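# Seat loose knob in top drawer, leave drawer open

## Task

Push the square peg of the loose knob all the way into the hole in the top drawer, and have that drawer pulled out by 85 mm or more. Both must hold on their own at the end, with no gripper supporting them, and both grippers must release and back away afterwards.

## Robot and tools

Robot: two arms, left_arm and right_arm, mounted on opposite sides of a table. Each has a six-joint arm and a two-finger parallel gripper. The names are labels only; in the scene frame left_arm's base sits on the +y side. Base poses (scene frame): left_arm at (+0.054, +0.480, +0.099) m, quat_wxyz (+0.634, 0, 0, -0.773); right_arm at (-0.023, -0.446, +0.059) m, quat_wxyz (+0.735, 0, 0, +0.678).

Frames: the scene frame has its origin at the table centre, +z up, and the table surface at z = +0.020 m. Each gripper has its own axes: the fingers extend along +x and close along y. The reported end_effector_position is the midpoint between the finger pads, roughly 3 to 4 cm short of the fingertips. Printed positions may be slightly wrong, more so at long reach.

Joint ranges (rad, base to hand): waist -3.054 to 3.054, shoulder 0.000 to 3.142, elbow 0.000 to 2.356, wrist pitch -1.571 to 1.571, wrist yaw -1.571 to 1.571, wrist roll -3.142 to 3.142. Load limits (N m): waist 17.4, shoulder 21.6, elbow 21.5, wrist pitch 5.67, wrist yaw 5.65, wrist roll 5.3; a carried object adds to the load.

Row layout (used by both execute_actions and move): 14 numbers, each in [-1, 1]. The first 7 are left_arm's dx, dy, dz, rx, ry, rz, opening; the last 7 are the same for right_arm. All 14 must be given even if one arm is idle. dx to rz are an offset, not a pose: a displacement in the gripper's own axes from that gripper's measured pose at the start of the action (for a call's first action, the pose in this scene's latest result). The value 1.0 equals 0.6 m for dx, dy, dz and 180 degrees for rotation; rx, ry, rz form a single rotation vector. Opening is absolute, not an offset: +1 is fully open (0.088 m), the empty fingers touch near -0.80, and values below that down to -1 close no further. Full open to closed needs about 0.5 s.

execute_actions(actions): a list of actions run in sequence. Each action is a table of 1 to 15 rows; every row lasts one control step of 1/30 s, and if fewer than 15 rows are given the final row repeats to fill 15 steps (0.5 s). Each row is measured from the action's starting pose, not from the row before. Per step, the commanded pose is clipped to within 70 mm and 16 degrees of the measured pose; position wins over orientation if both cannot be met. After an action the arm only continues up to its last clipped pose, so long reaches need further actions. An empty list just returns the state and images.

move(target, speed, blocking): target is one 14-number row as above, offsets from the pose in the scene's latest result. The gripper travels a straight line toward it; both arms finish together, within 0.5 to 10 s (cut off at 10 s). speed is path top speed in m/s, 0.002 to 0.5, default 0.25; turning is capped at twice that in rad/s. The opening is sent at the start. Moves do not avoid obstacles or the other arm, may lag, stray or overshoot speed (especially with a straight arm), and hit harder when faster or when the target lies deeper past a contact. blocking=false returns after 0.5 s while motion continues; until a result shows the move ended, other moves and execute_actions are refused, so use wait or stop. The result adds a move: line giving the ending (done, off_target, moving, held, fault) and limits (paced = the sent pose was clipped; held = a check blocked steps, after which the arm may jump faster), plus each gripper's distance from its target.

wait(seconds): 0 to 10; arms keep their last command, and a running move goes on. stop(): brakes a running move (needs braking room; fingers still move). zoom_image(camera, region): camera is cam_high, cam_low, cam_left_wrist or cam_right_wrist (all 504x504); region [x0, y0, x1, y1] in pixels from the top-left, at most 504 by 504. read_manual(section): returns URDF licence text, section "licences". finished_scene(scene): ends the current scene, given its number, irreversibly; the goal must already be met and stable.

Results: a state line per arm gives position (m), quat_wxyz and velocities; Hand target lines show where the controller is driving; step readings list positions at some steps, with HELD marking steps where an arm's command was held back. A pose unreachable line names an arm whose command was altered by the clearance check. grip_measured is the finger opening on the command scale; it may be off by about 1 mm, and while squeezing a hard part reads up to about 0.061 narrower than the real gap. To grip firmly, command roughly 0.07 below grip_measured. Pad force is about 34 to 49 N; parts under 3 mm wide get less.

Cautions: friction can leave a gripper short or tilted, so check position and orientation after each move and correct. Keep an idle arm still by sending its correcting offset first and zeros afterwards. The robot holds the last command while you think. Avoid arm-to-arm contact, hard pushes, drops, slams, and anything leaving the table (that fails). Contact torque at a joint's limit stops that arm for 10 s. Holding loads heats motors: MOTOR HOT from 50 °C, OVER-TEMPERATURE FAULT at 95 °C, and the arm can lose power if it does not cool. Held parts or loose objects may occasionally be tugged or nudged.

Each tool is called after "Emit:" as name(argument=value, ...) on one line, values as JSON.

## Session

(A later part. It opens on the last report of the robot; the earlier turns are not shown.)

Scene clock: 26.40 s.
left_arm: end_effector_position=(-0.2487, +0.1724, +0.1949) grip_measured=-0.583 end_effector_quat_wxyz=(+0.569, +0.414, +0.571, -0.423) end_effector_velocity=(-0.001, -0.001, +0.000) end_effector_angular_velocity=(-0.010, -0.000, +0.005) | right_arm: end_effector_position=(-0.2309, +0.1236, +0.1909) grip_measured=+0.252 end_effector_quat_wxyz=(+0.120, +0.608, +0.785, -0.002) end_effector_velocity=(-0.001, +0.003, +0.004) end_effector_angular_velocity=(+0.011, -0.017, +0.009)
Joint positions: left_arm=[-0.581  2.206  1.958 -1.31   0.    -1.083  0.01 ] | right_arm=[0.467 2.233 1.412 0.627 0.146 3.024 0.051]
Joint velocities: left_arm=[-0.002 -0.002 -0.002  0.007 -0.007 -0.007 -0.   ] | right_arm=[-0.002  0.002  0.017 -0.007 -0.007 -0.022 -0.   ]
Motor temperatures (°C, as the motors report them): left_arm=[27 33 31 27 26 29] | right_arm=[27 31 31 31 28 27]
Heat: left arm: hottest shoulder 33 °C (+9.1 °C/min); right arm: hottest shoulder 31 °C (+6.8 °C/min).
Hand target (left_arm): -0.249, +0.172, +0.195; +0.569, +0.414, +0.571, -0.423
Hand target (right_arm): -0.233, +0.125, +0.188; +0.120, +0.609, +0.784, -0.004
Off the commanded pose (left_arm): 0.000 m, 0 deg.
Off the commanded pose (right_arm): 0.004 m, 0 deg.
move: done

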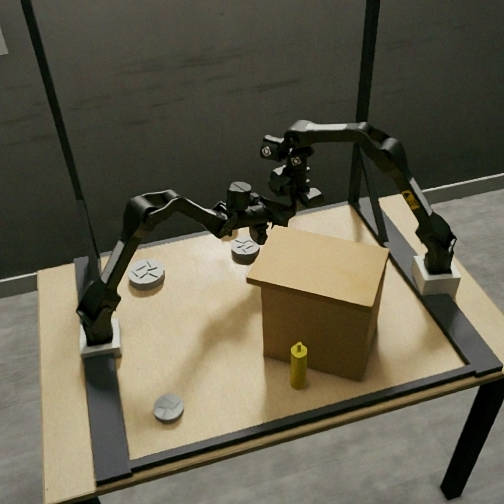

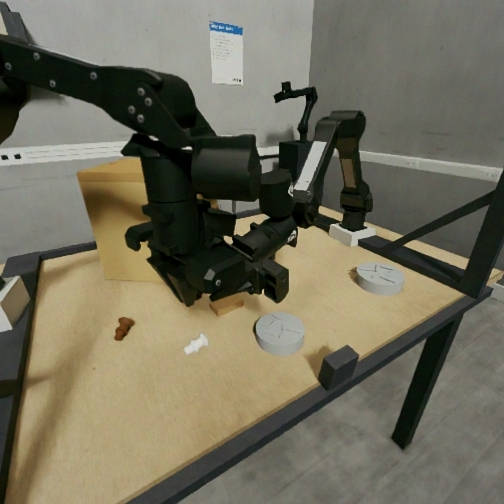

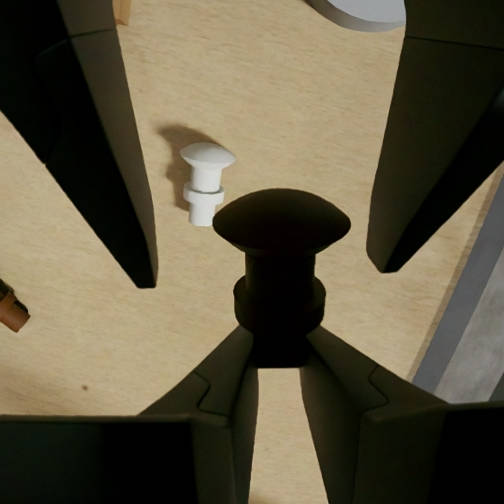

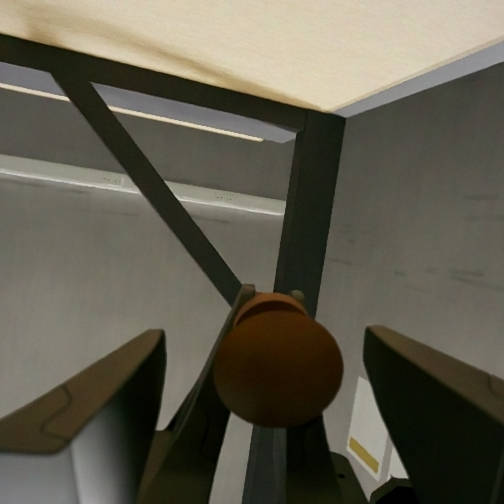

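Emit:
move(target=[0,0,0,0,0,0,-0.66, 0.0,-0.009,0.002,0.03,0,0.003,0.0], speed=0.05)

Scene clock: 27.83 s.
left_arm: end_effector_position=(-0.2487, +0.1724, +0.1949) grip_measured=-0.583 end_effector_quat_wxyz=(+0.569, +0.414, +0.571, -0.423) end_effector_velocity=(+0.003, -0.000, -0.002) end_effector_angular_velocity=(-0.007, -0.024, -0.009) | right_arm: end_effector_position=(-0.2349, +0.1223, +0.1914) grip_measured=+0.002 end_effector_quat_wxyz=(+0.092, +0.616, +0.781, -0.036) end_effector_velocity=(-0.001, -0.002, -0.006) end_effector_angular_velocity=(-0.031, +0.014, +0.015)
Joint positions: left_arm=[-0.581  2.206  1.958 -1.31   0.    -1.083  0.01 ] | right_arm=[0.479 2.234 1.414 0.628 0.166 3.115 0.039]
Joint velocities: left_arm=[-0.002  0.002 -0.002 -0.007 -0.022  0.007 -0.   ] | right_arm=[-0.002 -0.002 -0.007 -0.022 -0.022  0.022 -0.   ]
Motor temperatures (°C, as the motors report them): left_arm=[27 34 31 27 26 29] | right_arm=[27 31 31 31 28 27]
Heat: left arm: hottest shoulder 34 °C (+10.8 °C/min); right arm: hottest shoulder 31 °C (+6.5 °C/min).
Hand target (left_arm): -0.249, +0.172, +0.195; +0.569, +0.414, +0.571, -0.423
Hand target (right_arm): -0.236, +0.122, +0.189; +0.091, +0.617, +0.781, -0.039
Off the commanded pose (left_arm): 0.000 m, 0 deg.
Off the commanded pose (right_arm): 0.003 m, 0 deg.
move: done

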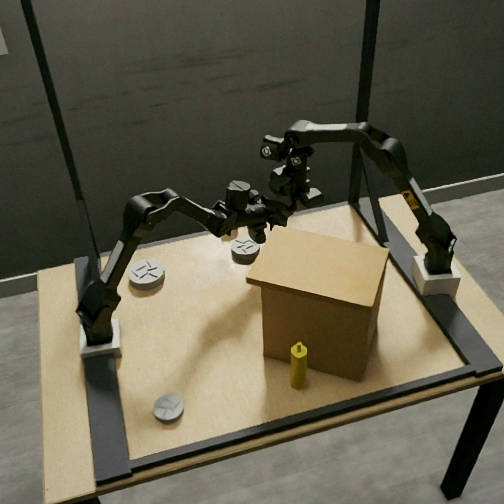

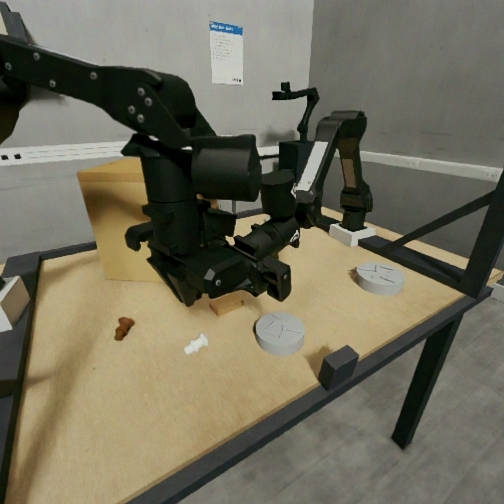

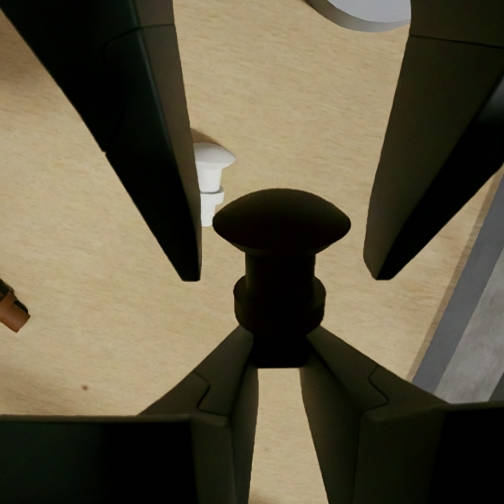

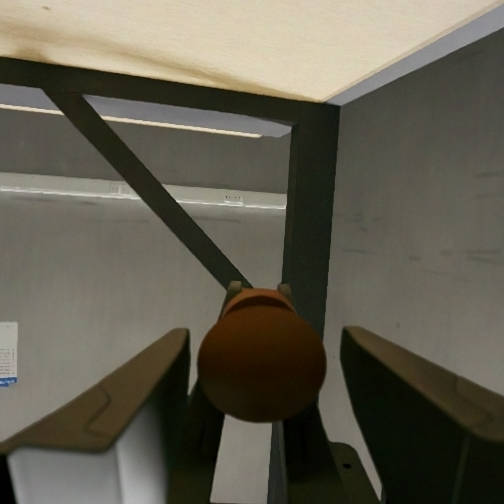

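Well centred. Close (head ≈32 mm → −0.15).

Emit:
move(target=[0,0,0,0,0,0,-0.66, 0.0,0,0.003,0,0,0,-0.27], speed=0.05)

Scene clock: 28.63 s.
left_arm: end_effector_position=(-0.2490, +0.1726, +0.1949) grip_measured=-0.583 end_effector_quat_wxyz=(+0.569, +0.414, +0.571, -0.423) end_effector_velocity=(+0.004, +0.001, -0.001) end_effector_angular_velocity=(-0.007, -0.024, +0.005) | right_arm: end_effector_position=(-0.2335, +0.1228, +0.1918) grip_measured=-0.262 end_effector_quat_wxyz=(+0.091, +0.618, +0.780, -0.036) end_effector_velocity=(+0.001, -0.000, -0.004) end_effector_angular_velocity=(-0.007, -0.024, +0.009)
Joint positions: left_arm=[-0.582  2.206  1.958 -1.31   0.    -1.083  0.01 ] | right_arm=[0.477 2.234 1.414 0.63  0.168 3.116 0.026]
Joint velocities: left_arm=[-0.002 -0.002 -0.007 -0.007 -0.022 -0.007 -0.   ] | right_arm=[-0.002  0.002 -0.002 -0.007 -0.007 -0.022 -0.001]
Motor temperatures (°C, as the motors report them): left_arm=[27 34 31 27 26 29] | right_arm=[27 32 31 32 28 27]
Heat: left arm: hottest shoulder 34 °C (+10.5 °C/min); right arm: hottest shoulder 32 °C (+8.4 °C/min).
Hand target (left_arm): -0.249, +0.172, +0.195; +0.569, +0.414, +0.571, -0.423
Hand target (right_arm): -0.235, +0.122, +0.190; +0.092, +0.616, +0.781, -0.036
Off the commanded pose (left_arm): 0.000 m, 0 deg.
Off the commanded pose (right_arm): 0.003 m, 0 deg.
move: done

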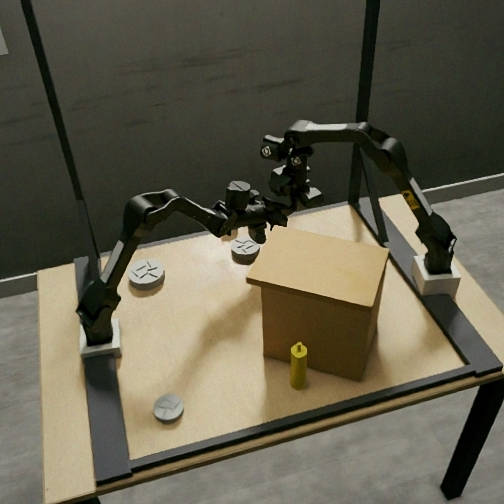

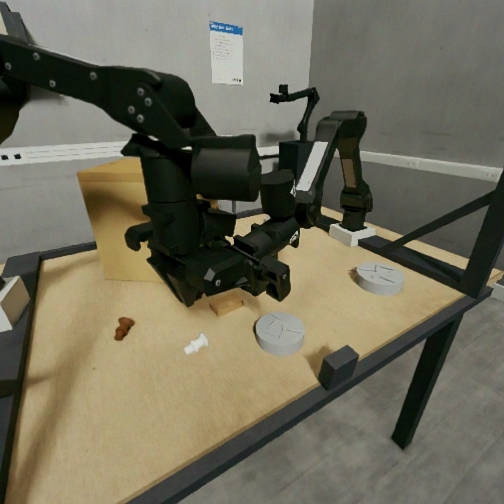

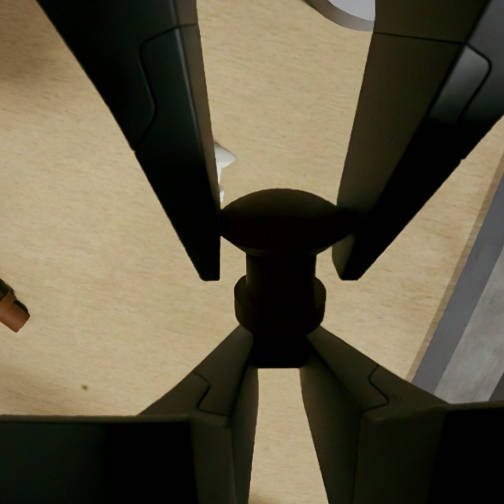

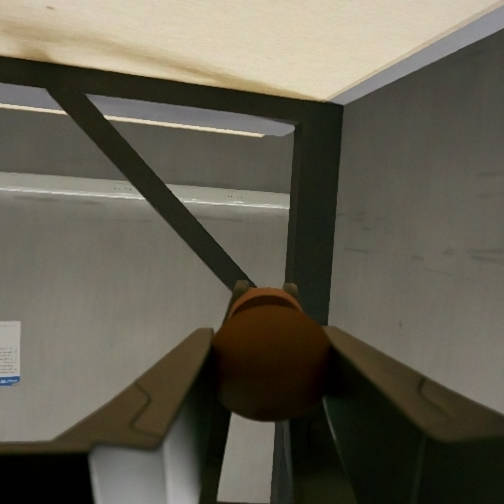

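Emit:
move(target=[0,0,0,0,0,0,-0.66, 0.0,0,0,0,0,0,-0.37], speed=0.05)

Emit:
zoom_image(camera="cam_right_wrist", region=[150, 250, 400, 470])

Scene clock: 29.57 s.
left_arm: end_effector_position=(-0.2491, +0.1727, +0.1949) grip_measured=-0.583 end_effector_quat_wxyz=(+0.569, +0.414, +0.570, -0.423) end_effector_velocity=(+0.001, +0.001, -0.000) end_effector_angular_velocity=(-0.000, -0.010, -0.010) | right_arm: end_effector_position=(-0.2335, +0.1228, +0.1919) grip_measured=-0.315 end_effector_quat_wxyz=(+0.091, +0.618, +0.780, -0.036) end_effector_velocity=(+0.000, +0.000, +0.001) end_effector_angular_velocity=(-0.004, +0.007, +0.003)
Joint positions: left_arm=[-0.582  2.206  1.958 -1.31   0.    -1.083  0.01 ] | right_arm=[0.477 2.234 1.414 0.631 0.168 3.116 0.024]
Joint velocities: left_arm=[-0.002  0.002  0.002 -0.007 -0.007  0.007 -0.   ] | right_arm=[-0.002 -0.002  0.002 -0.007 -0.007  0.007 -0.   ]
Motor temperatures (°C, as the motors report them): left_arm=[27 35 31 27 26 29] | right_arm=[27 32 31 32 28 27]
Heat: left arm: hottest shoulder 35 °C (+12.2 °C/min); right arm: hottest shoulder 32 °C (+8.1 °C/min).
Hand target (left_arm): -0.249, +0.173, +0.195; +0.569, +0.414, +0.571, -0.423
Hand target (right_arm): -0.233, +0.123, +0.192; +0.091, +0.618, +0.780, -0.036
Off the commanded pose (left_arm): 0.000 m, 0 deg.
Off the commanded pose (right_arm): 0.000 m, 0 deg.
move: done

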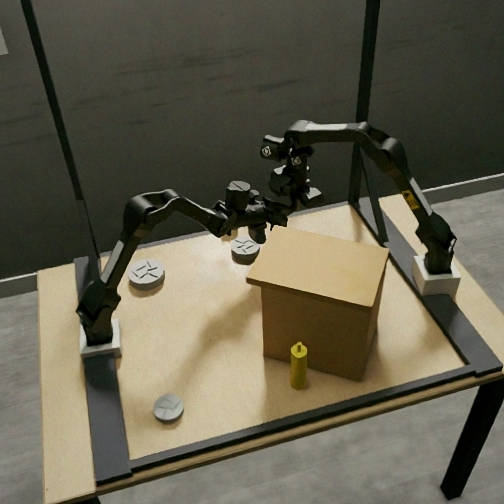

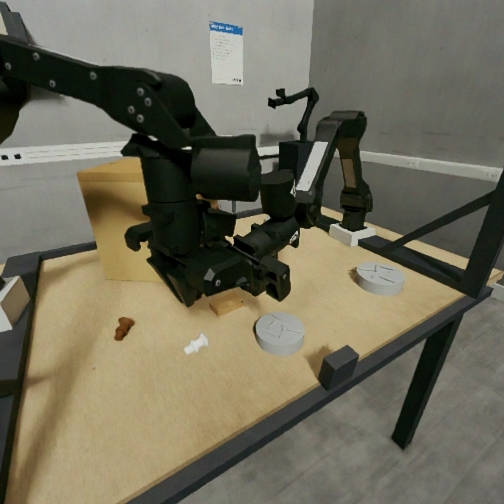

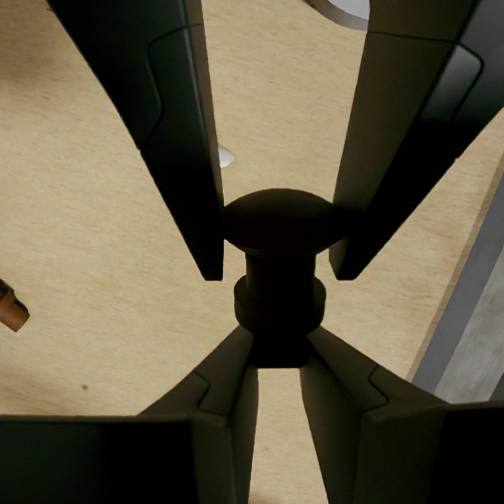

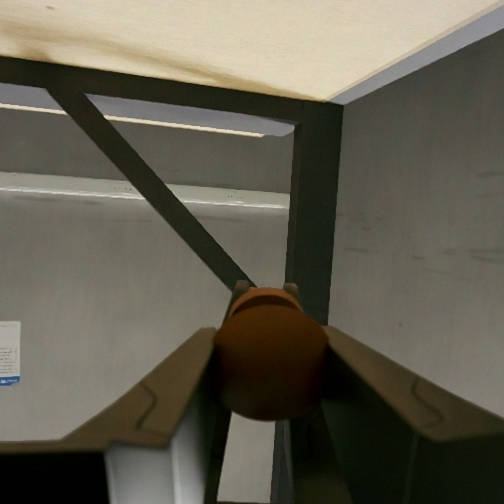

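Region (150, 250, 400, 470) of cam_right_wrist's 504x504 image, scaled by 2.016, with more detail than that image has; it fills the top 444 rows of this view, and the rest is white.

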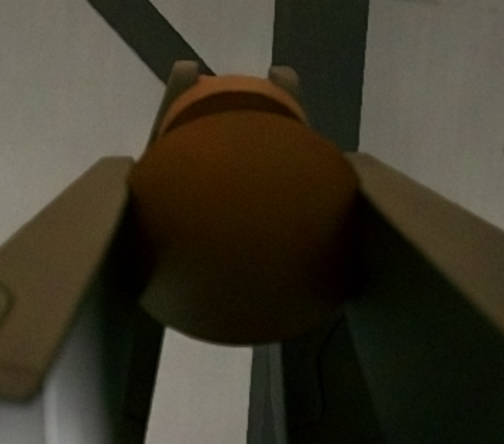

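Emit:
execute_actions(actions=[[[0,0,0,0,0,0,-0.66,0,0,0,0,0,0,-0.4],[0,0,0,0,0,0,-0.66,0,0,0,0,0,0,-0.4],[0,0,0,0,0,0,-0.66,0,0,0,0,0,0,-0.4],[0,0,0,0,0,0,-0.66,0,0,0,0,0,0,-0.4],[0,0,0,0,0,0,-0.4,0,0,0,0,0,0,-0.4]]])

Emit:
move(target=[-0.03,0,-0.12,0,-0.2,0,-0.4, 0.0,0,0,0,0,0,-0.4], speed=0.2)

Scene clock: 32.20 s.
left_arm: end_effector_position=(-0.2491, +0.1727, +0.1949) grip_measured=-0.421 end_effector_quat_wxyz=(+0.569, +0.414, +0.570, -0.423) end_effector_velocity=(+0.002, +0.005, +0.000) end_effector_angular_velocity=(+0.021, -0.010, -0.010) | right_arm: end_effector_position=(-0.2335, +0.1228, +0.1919) grip_measured=-0.315 end_effector_quat_wxyz=(+0.091, +0.618, +0.780, -0.036) end_effector_velocity=(+0.001, -0.000, -0.001) end_effector_angular_velocity=(-0.002, -0.023, +0.009)
Joint positions: left_arm=[-0.582  2.206  1.958 -1.31   0.    -1.083  0.018] | right_arm=[0.477 2.234 1.414 0.631 0.168 3.116 0.024]
Joint velocities: left_arm=[-0.002 -0.002 -0.002 -0.022  0.007  0.007  0.006] | right_arm=[-0.002 -0.002 -0.002 -0.007 -0.007 -0.022 -0.   ]
Motor temperatures (°C, as the motors report them): left_arm=[27 36 31 27 26 29] | right_arm=[27 33 31 32 28 27]
Heat: left arm: hottest shoulder 36 °C (+13.0 °C/min); right arm: hottest shoulder 33 °C (+9.3 °C/min).
Hand target (left_arm): -0.249, +0.173, +0.195; +0.569, +0.414, +0.570, -0.423
Hand target (right_arm): -0.233, +0.123, +0.192; +0.091, +0.618, +0.780, -0.036
Off the commanded pose (left_arm): 0.000 m, 0 deg.
Off the commanded pose (right_arm): 0.000 m, 0 deg.
Step readings (end_effector_position):
0: left_arm (-0.2491, +0.1727, +0.1949) | right_arm (-0.2335, +0.1228, +0.1919)
1: left_arm (-0.2491, +0.1727, +0.1949) | right_arm (-0.2335, +0.1228, +0.1919)
2: left_arm (-0.2491, +0.1727, +0.1949) | right_arm (-0.2335, +0.1228, +0.1919)
4: left_arm (-0.2491, +0.1727, +0.1949) | right_arm (-0.2335, +0.1228, +0.1919)
8: left_arm (-0.2491, +0.1727, +0.1949) | right_arm (-0.2335, +0.1228, +0.1919)
15: end_effector_position above

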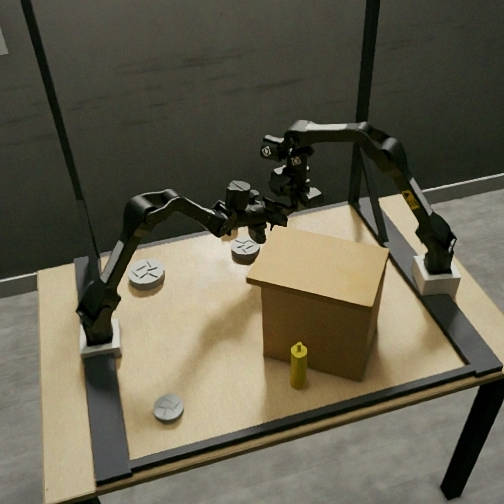

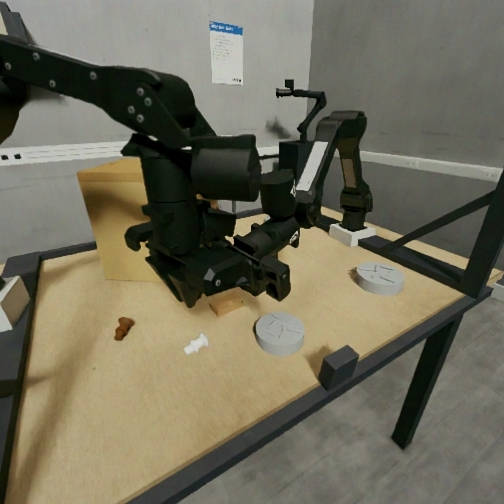

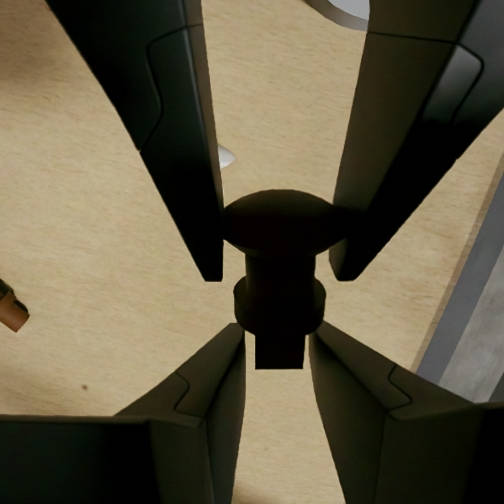

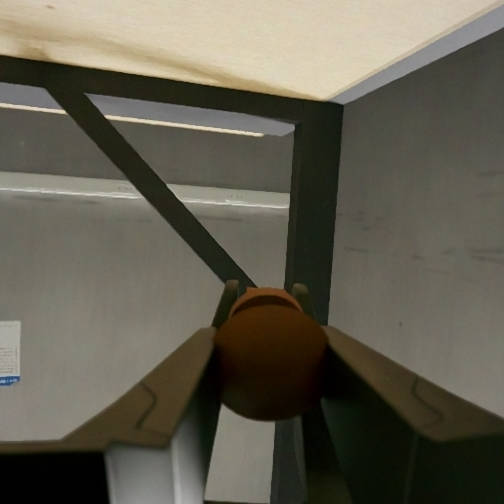

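Scene clock: 34.27 s.
left_arm: end_effector_position=(-0.2713, +0.2398, +0.2089) grip_measured=-0.403 end_effector_quat_wxyz=(+0.718, +0.267, +0.366, -0.529) end_effector_velocity=(+0.005, +0.002, +0.002) end_effector_angular_velocity=(-0.012, -0.025, +0.000) | right_arm: end_effector_position=(-0.2335, +0.1228, +0.1919) grip_measured=-0.315 end_effector_quat_wxyz=(+0.091, +0.618, +0.780, -0.036) end_effector_velocity=(-0.002, -0.001, -0.001) end_effector_angular_velocity=(-0.004, -0.020, +0.023)
Joint positions: left_arm=[-0.958  2.001  1.584 -1.067 -0.625 -1.431  0.019] | right_arm=[0.477 2.234 1.414 0.631 0.168 3.116 0.024]
Joint velocities: left_arm=[-0.007 -0.007 -0.007 -0.022 -0.022 -0.007 -0.   ] | right_arm=[-0.002 -0.002 -0.002 -0.007 -0.022 -0.022 -0.   ]
Motor temperatures (°C, as the motors report them): left_arm=[27 37 31 27 26 29] | right_arm=[27 34 31 32 28 27]
Heat: left arm: hottest shoulder 37 °C (+14.0 °C/min); right arm: hottest shoulder 34 °C (+10.5 °C/min).
Hand target (left_arm): -0.270, +0.241, +0.213; +0.718, +0.261, +0.366, -0.532
Hand target (right_arm): -0.233, +0.123, +0.192; +0.091, +0.618, +0.780, -0.036
Off the commanded pose (left_arm): 0.004 m, 0 deg.
Off the commanded pose (right_arm): 0.000 m, 0 deg.
move: done

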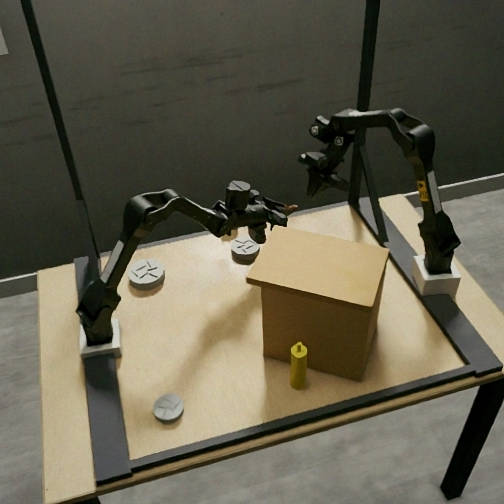

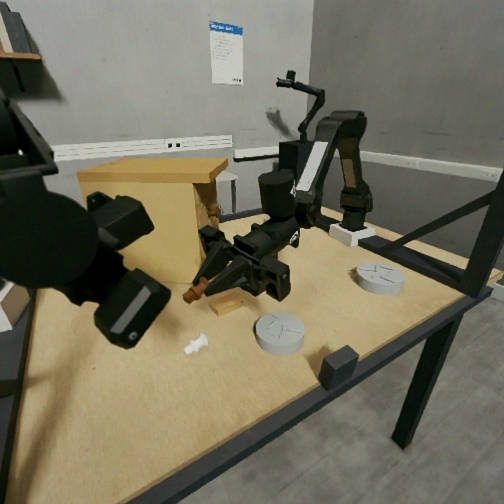

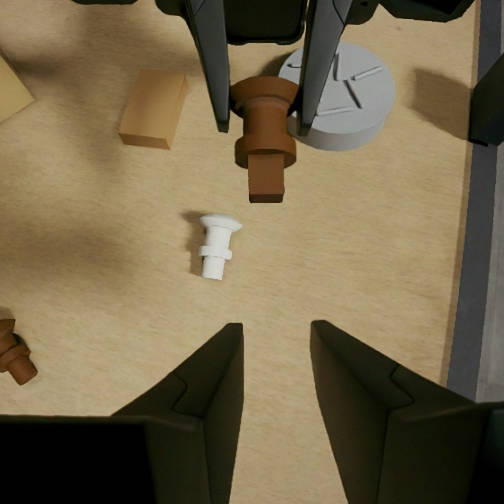

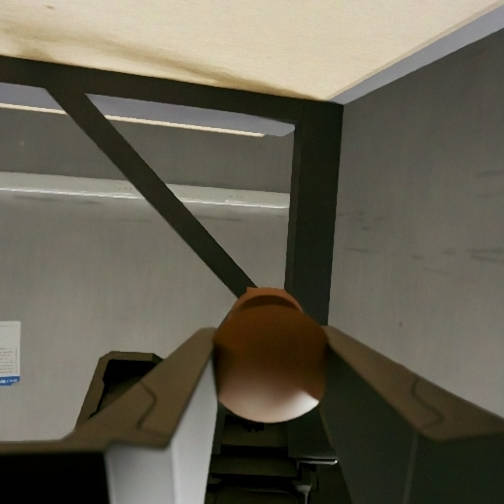

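Emit:
move(target=[-0.169,0.683,0.257,0,0.09,0,-0.8, -0.474,0.22,0.021,0.026,0.042,0.263,-0.4], speed=0.25)

Scene clock: 38.03 s.
left_arm: end_effector_position=(+0.1398, +0.3004, +0.3751) grip_measured=-0.777 end_effector_quat_wxyz=(+0.657, +0.341, +0.469, -0.482) end_effector_velocity=(+0.001, +0.001, -0.001) end_effector_angular_velocity=(+0.016, +0.024, -0.006) | right_arm: end_effector_position=(-0.0438, -0.1193, +0.2381) grip_measured=-0.315 end_effector_quat_wxyz=(+0.024, +0.883, +0.469, +0.011) end_effector_velocity=(+0.003, -0.002, -0.001) end_effector_angular_velocity=(-0.011, -0.009, -0.010)
Joint positions: left_arm=[ 0.691  1.165  1.496 -1.573  0.066  0.175  0.001] | right_arm=[0.562 1.456 0.384 1.066 1.076 3.093 0.024]
Joint velocities: left_arm=[ 0.022  0.017  0.012 -0.022  0.022  0.022  0.   ] | right_arm=[-0.002 -0.007 -0.007 -0.007  0.007 -0.007 -0.   ]
Motor temperatures (°C, as the motors report them): left_arm=[27 38 31 27 26 29] | right_arm=[27 35 31 33 28 27]
Heat: left arm: hottest shoulder 38 °C (+14.2 °C/min); right arm: hottest shoulder 35 °C (+11.0 °C/min).
Hand target (left_arm): +0.141, +0.299, +0.376; +0.655, +0.340, +0.470, -0.485
Hand target (right_arm): -0.043, -0.121, +0.239; +0.024, +0.883, +0.468, +0.012
Off the commanded pose (left_arm): 0.005 m, 1 deg.
Off the commanded pose (right_arm): 0.003 m, 0 deg.
move: done

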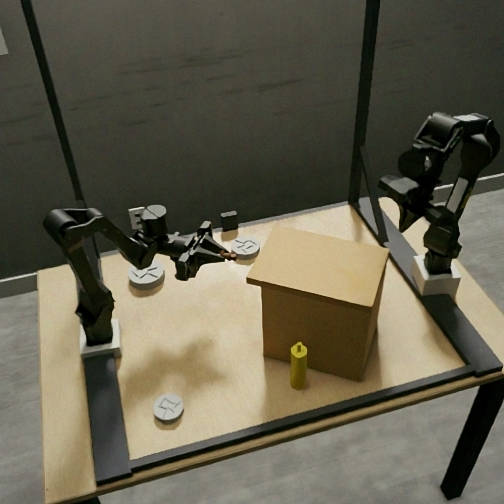

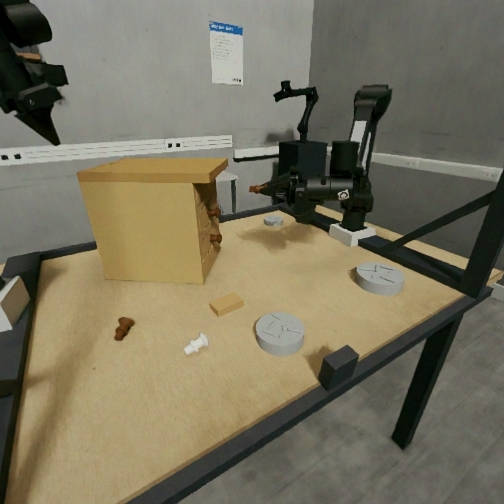

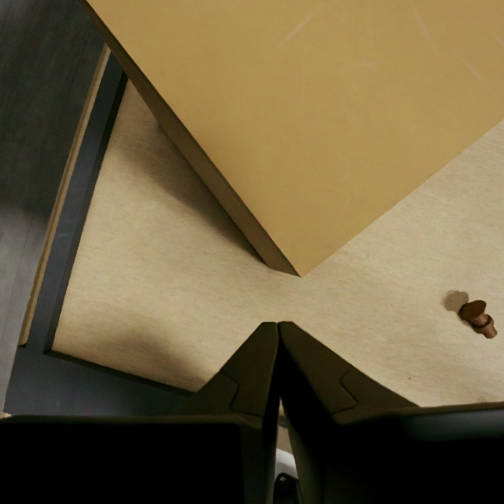

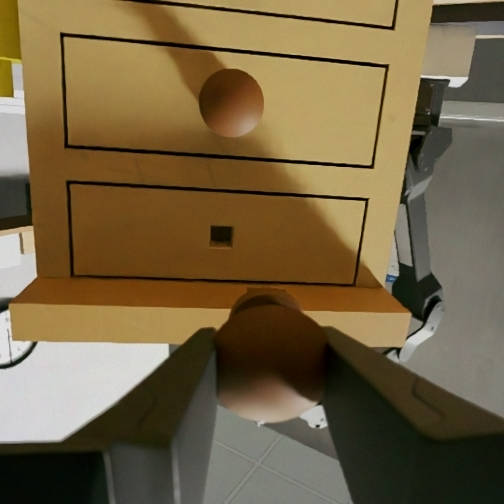

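Emit:
move(target=[0,0,0,0,0,0,-0.8, 0.07,0.015,-0.004,0,0,0.014,-0.4], speed=0.1)

Emit:
zoom_image(camera="cam_low", region=[180, 150, 320, 250])

Emit:
zoom_image(camera="cam_right_wrist", region=[180, 210, 340, 350])

Scene clock: 39.40 s.
left_arm: end_effector_position=(+0.1400, +0.3005, +0.3751) grip_measured=-0.777 end_effector_quat_wxyz=(+0.656, +0.341, +0.470, -0.483) end_effector_velocity=(+0.001, -0.001, +0.000) end_effector_angular_velocity=(-0.004, -0.007, +0.007) | right_arm: end_effector_position=(-0.0129, -0.0923, +0.2400) grip_measured=-0.315 end_effector_quat_wxyz=(+0.024, +0.893, +0.449, +0.011) end_effector_velocity=(+0.003, +0.002, -0.001) end_effector_angular_velocity=(-0.020, -0.020, -0.005)
Joint positions: left_arm=[ 0.694  1.167  1.497 -1.575  0.068  0.178  0.001] | right_arm=[0.411 1.525 0.455 1.066 0.969 3.093 0.024]
Joint velocities: left_arm=[-0.002 -0.002 -0.002  0.007 -0.007 -0.007 -0.   ] | right_arm=[-0.012  0.007  0.007 -0.007 -0.007 -0.022 -0.   ]
Motor temperatures (°C, as the motors report them): left_arm=[27 37 31 27 26 29] | right_arm=[27 35 31 33 28 27]
Heat: left arm: hottest shoulder 37 °C (+12.2 °C/min); right arm: hottest shoulder 35 °C (+10.7 °C/min).
Hand target (left_arm): +0.140, +0.300, +0.375; +0.657, +0.341, +0.469, -0.482
Hand target (right_arm): -0.013, -0.090, +0.241; +0.024, +0.893, +0.449, +0.012
Off the commanded pose (left_arm): 0.000 m, 0 deg.
Off the commanded pose (right_arm): 0.003 m, 0 deg.
move: done

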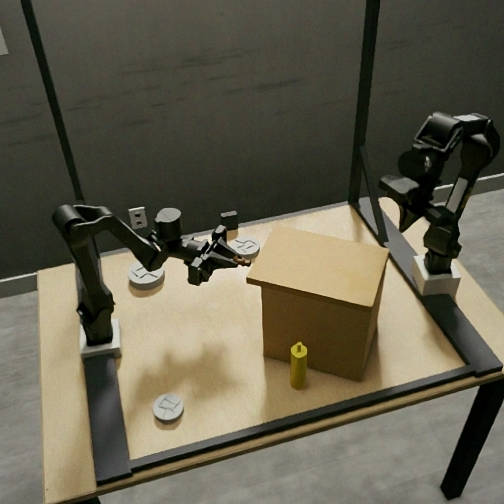

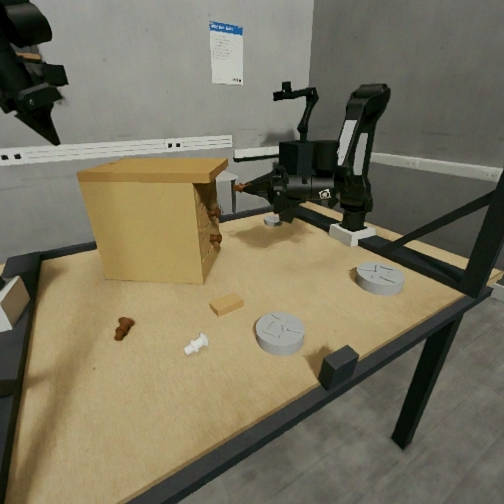

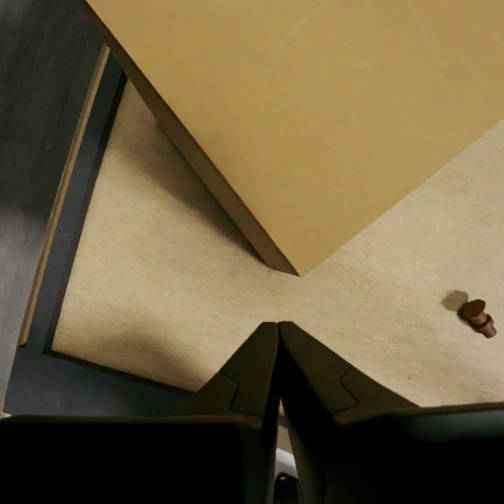

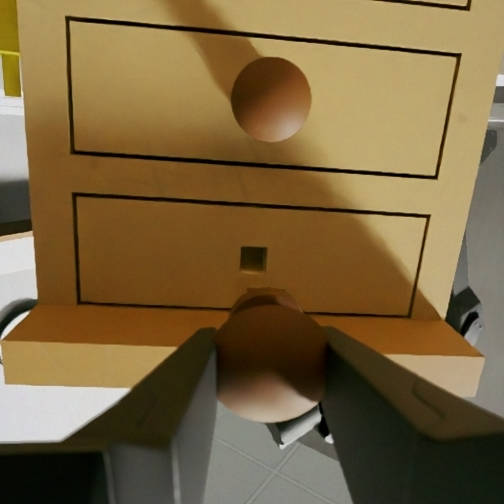

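Region (180, 150, 320, 250) of cam_low's 504x504 image, scaled by 3.600, with more detail than that image has; it fills the top 360 rows of this view, and the rest is white.

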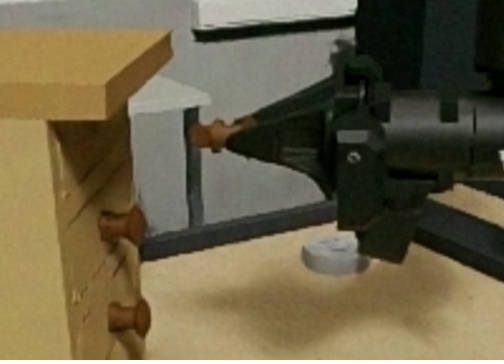

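Region (180, 210, 340, 350) of cam_right_wrist's 504x504 image, scaled by 3.150, with more detail than that image has; it fills the top 441 rows of this view, and the rest is white.

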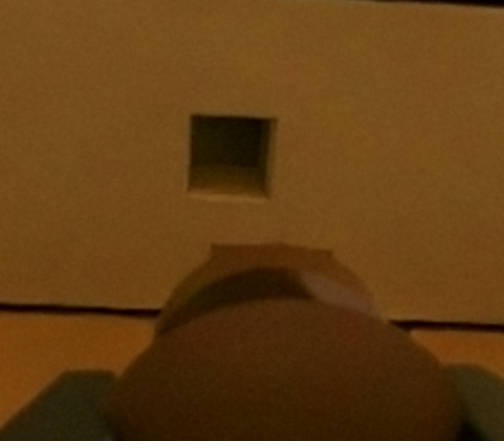

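Emit:
move(target=[0,0,0,0,0,0,-0.8, 0.05,0,0,0,0,0,-0.4], speed=0.08)

Emit:
zoom_image(camera="cam_low", region=[180, 150, 320, 250])

Emit:
zoom_image(camera="cam_right_wrist", region=[180, 210, 340, 350])

Scene clock: 40.57 s.
left_arm: end_effector_position=(+0.1400, +0.3005, +0.3751) grip_measured=-0.777 end_effector_quat_wxyz=(+0.656, +0.341, +0.470, -0.483) end_effector_velocity=(-0.002, +0.005, -0.002) end_effector_angular_velocity=(+0.022, +0.007, +0.007) | right_arm: end_effector_position=(+0.0049, -0.0710, +0.2389) grip_measured=-0.315 end_effector_quat_wxyz=(+0.026, +0.893, +0.449, +0.010) end_effector_velocity=(+0.002, +0.001, -0.003) end_effector_angular_velocity=(-0.016, -0.009, +0.000)
Joint positions: left_arm=[ 0.694  1.167  1.497 -1.575  0.068  0.178  0.001] | right_arm=[0.32  1.586 0.512 1.066 0.879 3.093 0.024]
Joint velocities: left_arm=[-0.002 -0.002 -0.002 -0.022 -0.007 -0.007 -0.   ] | right_arm=[-0.007  0.007  0.002 -0.007 -0.007 -0.007 -0.   ]
Motor temperatures (°C, as the motors report them): left_arm=[27 37 31 27 26 29] | right_arm=[27 35 31 33 28 27]
Heat: left arm: hottest shoulder 37 °C (+11.8 °C/min); right arm: hottest shoulder 35 °C (+10.4 °C/min).
Hand target (left_arm): +0.140, +0.300, +0.375; +0.656, +0.341, +0.470, -0.483
Hand target (right_arm): +0.005, -0.068, +0.240; +0.024, +0.893, +0.449, +0.011
Off the commanded pose (left_arm): 0.000 m, 0 deg.
Off the commanded pose (right_arm): 0.003 m, 0 deg.
move: done

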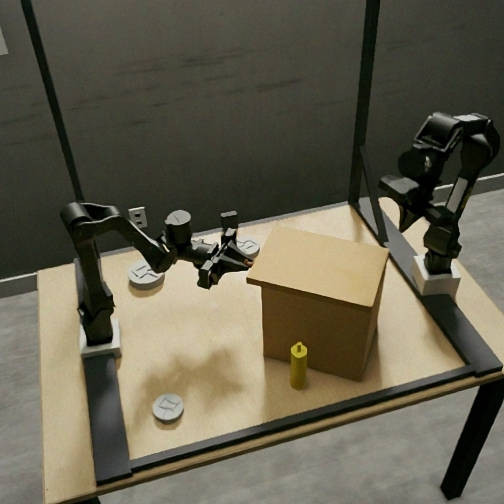

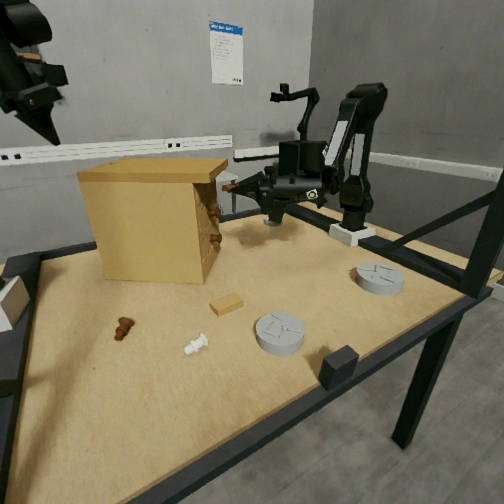

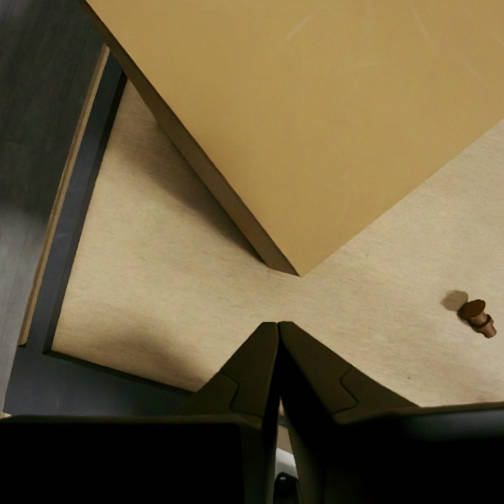

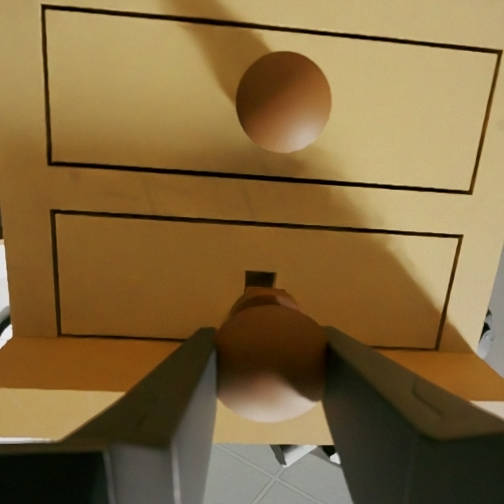

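Region (180, 150, 320, 250) of cam_low's 504x504 image, scaled by 3.600, with more detail than that image has; it fills the top 360 rows of this view, and the rest is white.

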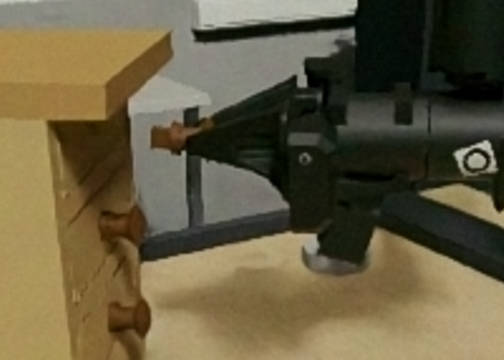

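Region (180, 210, 340, 350) of cam_right_wrist's 504x504 image, scaled by 3.150, with more detail than that image has; it fills the top 441 rows of this view, and the rest is white.

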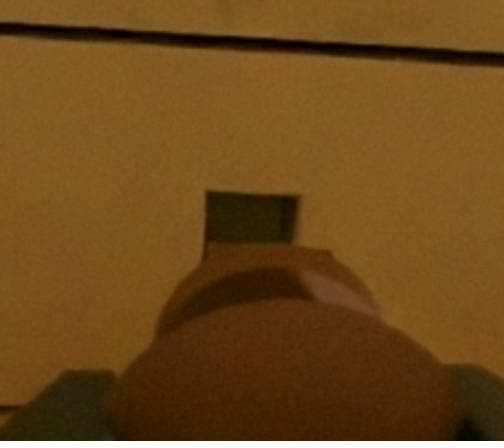

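Emit:
move(target=[0,0,0,0,0,0,-0.8, 0.034,-0.003,-0.012,0,0,0,-0.4], speed=0.05)

Emit:
zoom_image(camera="cam_low", region=[180, 150, 320, 250])

Emit:
zoom_image(camera="cam_right_wrist", region=[180, 210, 340, 350])

Scene clock: 41.73 s.
left_arm: end_effector_position=(+0.1400, +0.3005, +0.3751) grip_measured=-0.777 end_effector_quat_wxyz=(+0.656, +0.341, +0.470, -0.483) end_effector_velocity=(-0.001, -0.002, +0.002) end_effector_angular_velocity=(-0.013, -0.002, -0.012) | right_arm: end_effector_position=(+0.0152, -0.0561, +0.2456) grip_measured=-0.315 end_effector_quat_wxyz=(+0.025, +0.893, +0.449, +0.010) end_effector_velocity=(+0.002, +0.004, +0.000) end_effector_angular_velocity=(+0.002, +0.006, +0.010)
Joint positions: left_arm=[ 0.694  1.167  1.497 -1.575  0.068  0.178  0.001] | right_arm=[0.271 1.606 0.571 1.028 0.83  3.093 0.024]
Joint velocities: left_arm=[-0.002 -0.002  0.002  0.007  0.007  0.007  0.   ] | right_arm=[-0.012  0.007  0.012 -0.007 -0.022  0.007 -0.   ]
Motor temperatures (°C, as the motors report them): left_arm=[27 37 31 27 26 29] | right_arm=[27 35 31 33 28 27]
Heat: left arm: hottest shoulder 37 °C (+11.5 °C/min); right arm: hottest shoulder 35 °C (+10.1 °C/min).
Hand target (left_arm): +0.140, +0.300, +0.375; +0.656, +0.341, +0.470, -0.483
Hand target (right_arm): +0.016, -0.053, +0.246; +0.026, +0.893, +0.449, +0.010
Off the commanded pose (left_arm): 0.000 m, 0 deg.
Off the commanded pose (right_arm): 0.003 m, 0 deg.
move: done

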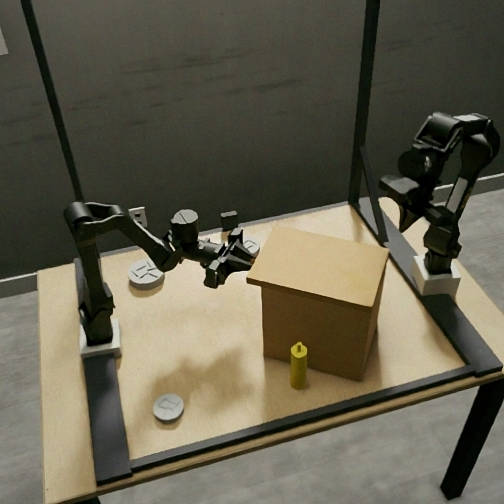

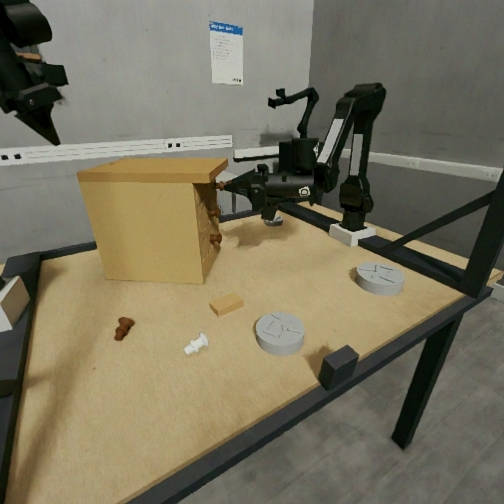

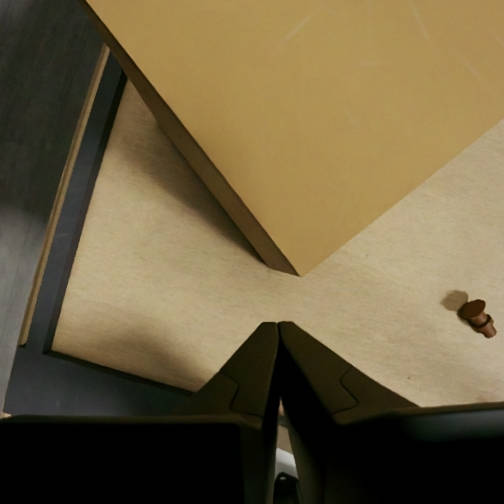

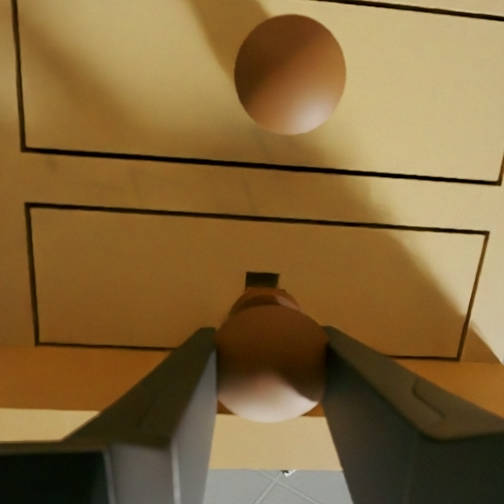

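Region (180, 150, 320, 250) of cam_low's 504x504 image, scaled by 3.600, with more detail than that image has; it fills the top 360 rows of this view, and the rest is white.

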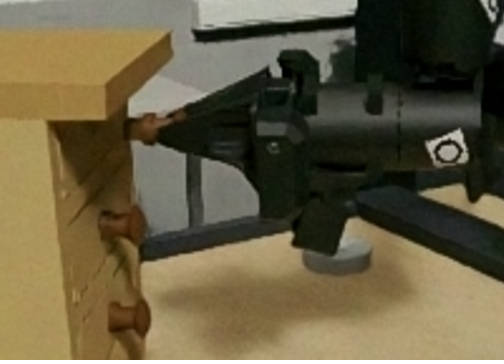

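Region (180, 210, 340, 350) of cam_right_wrist's 504x504 image, scaled by 3.150, with more detail than that image has; it fills the top 441 rows of this view, and the rest is white.

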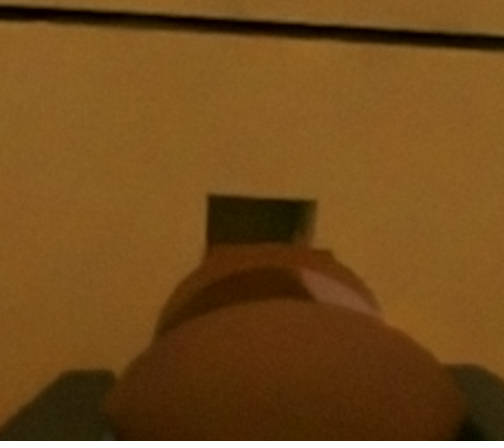

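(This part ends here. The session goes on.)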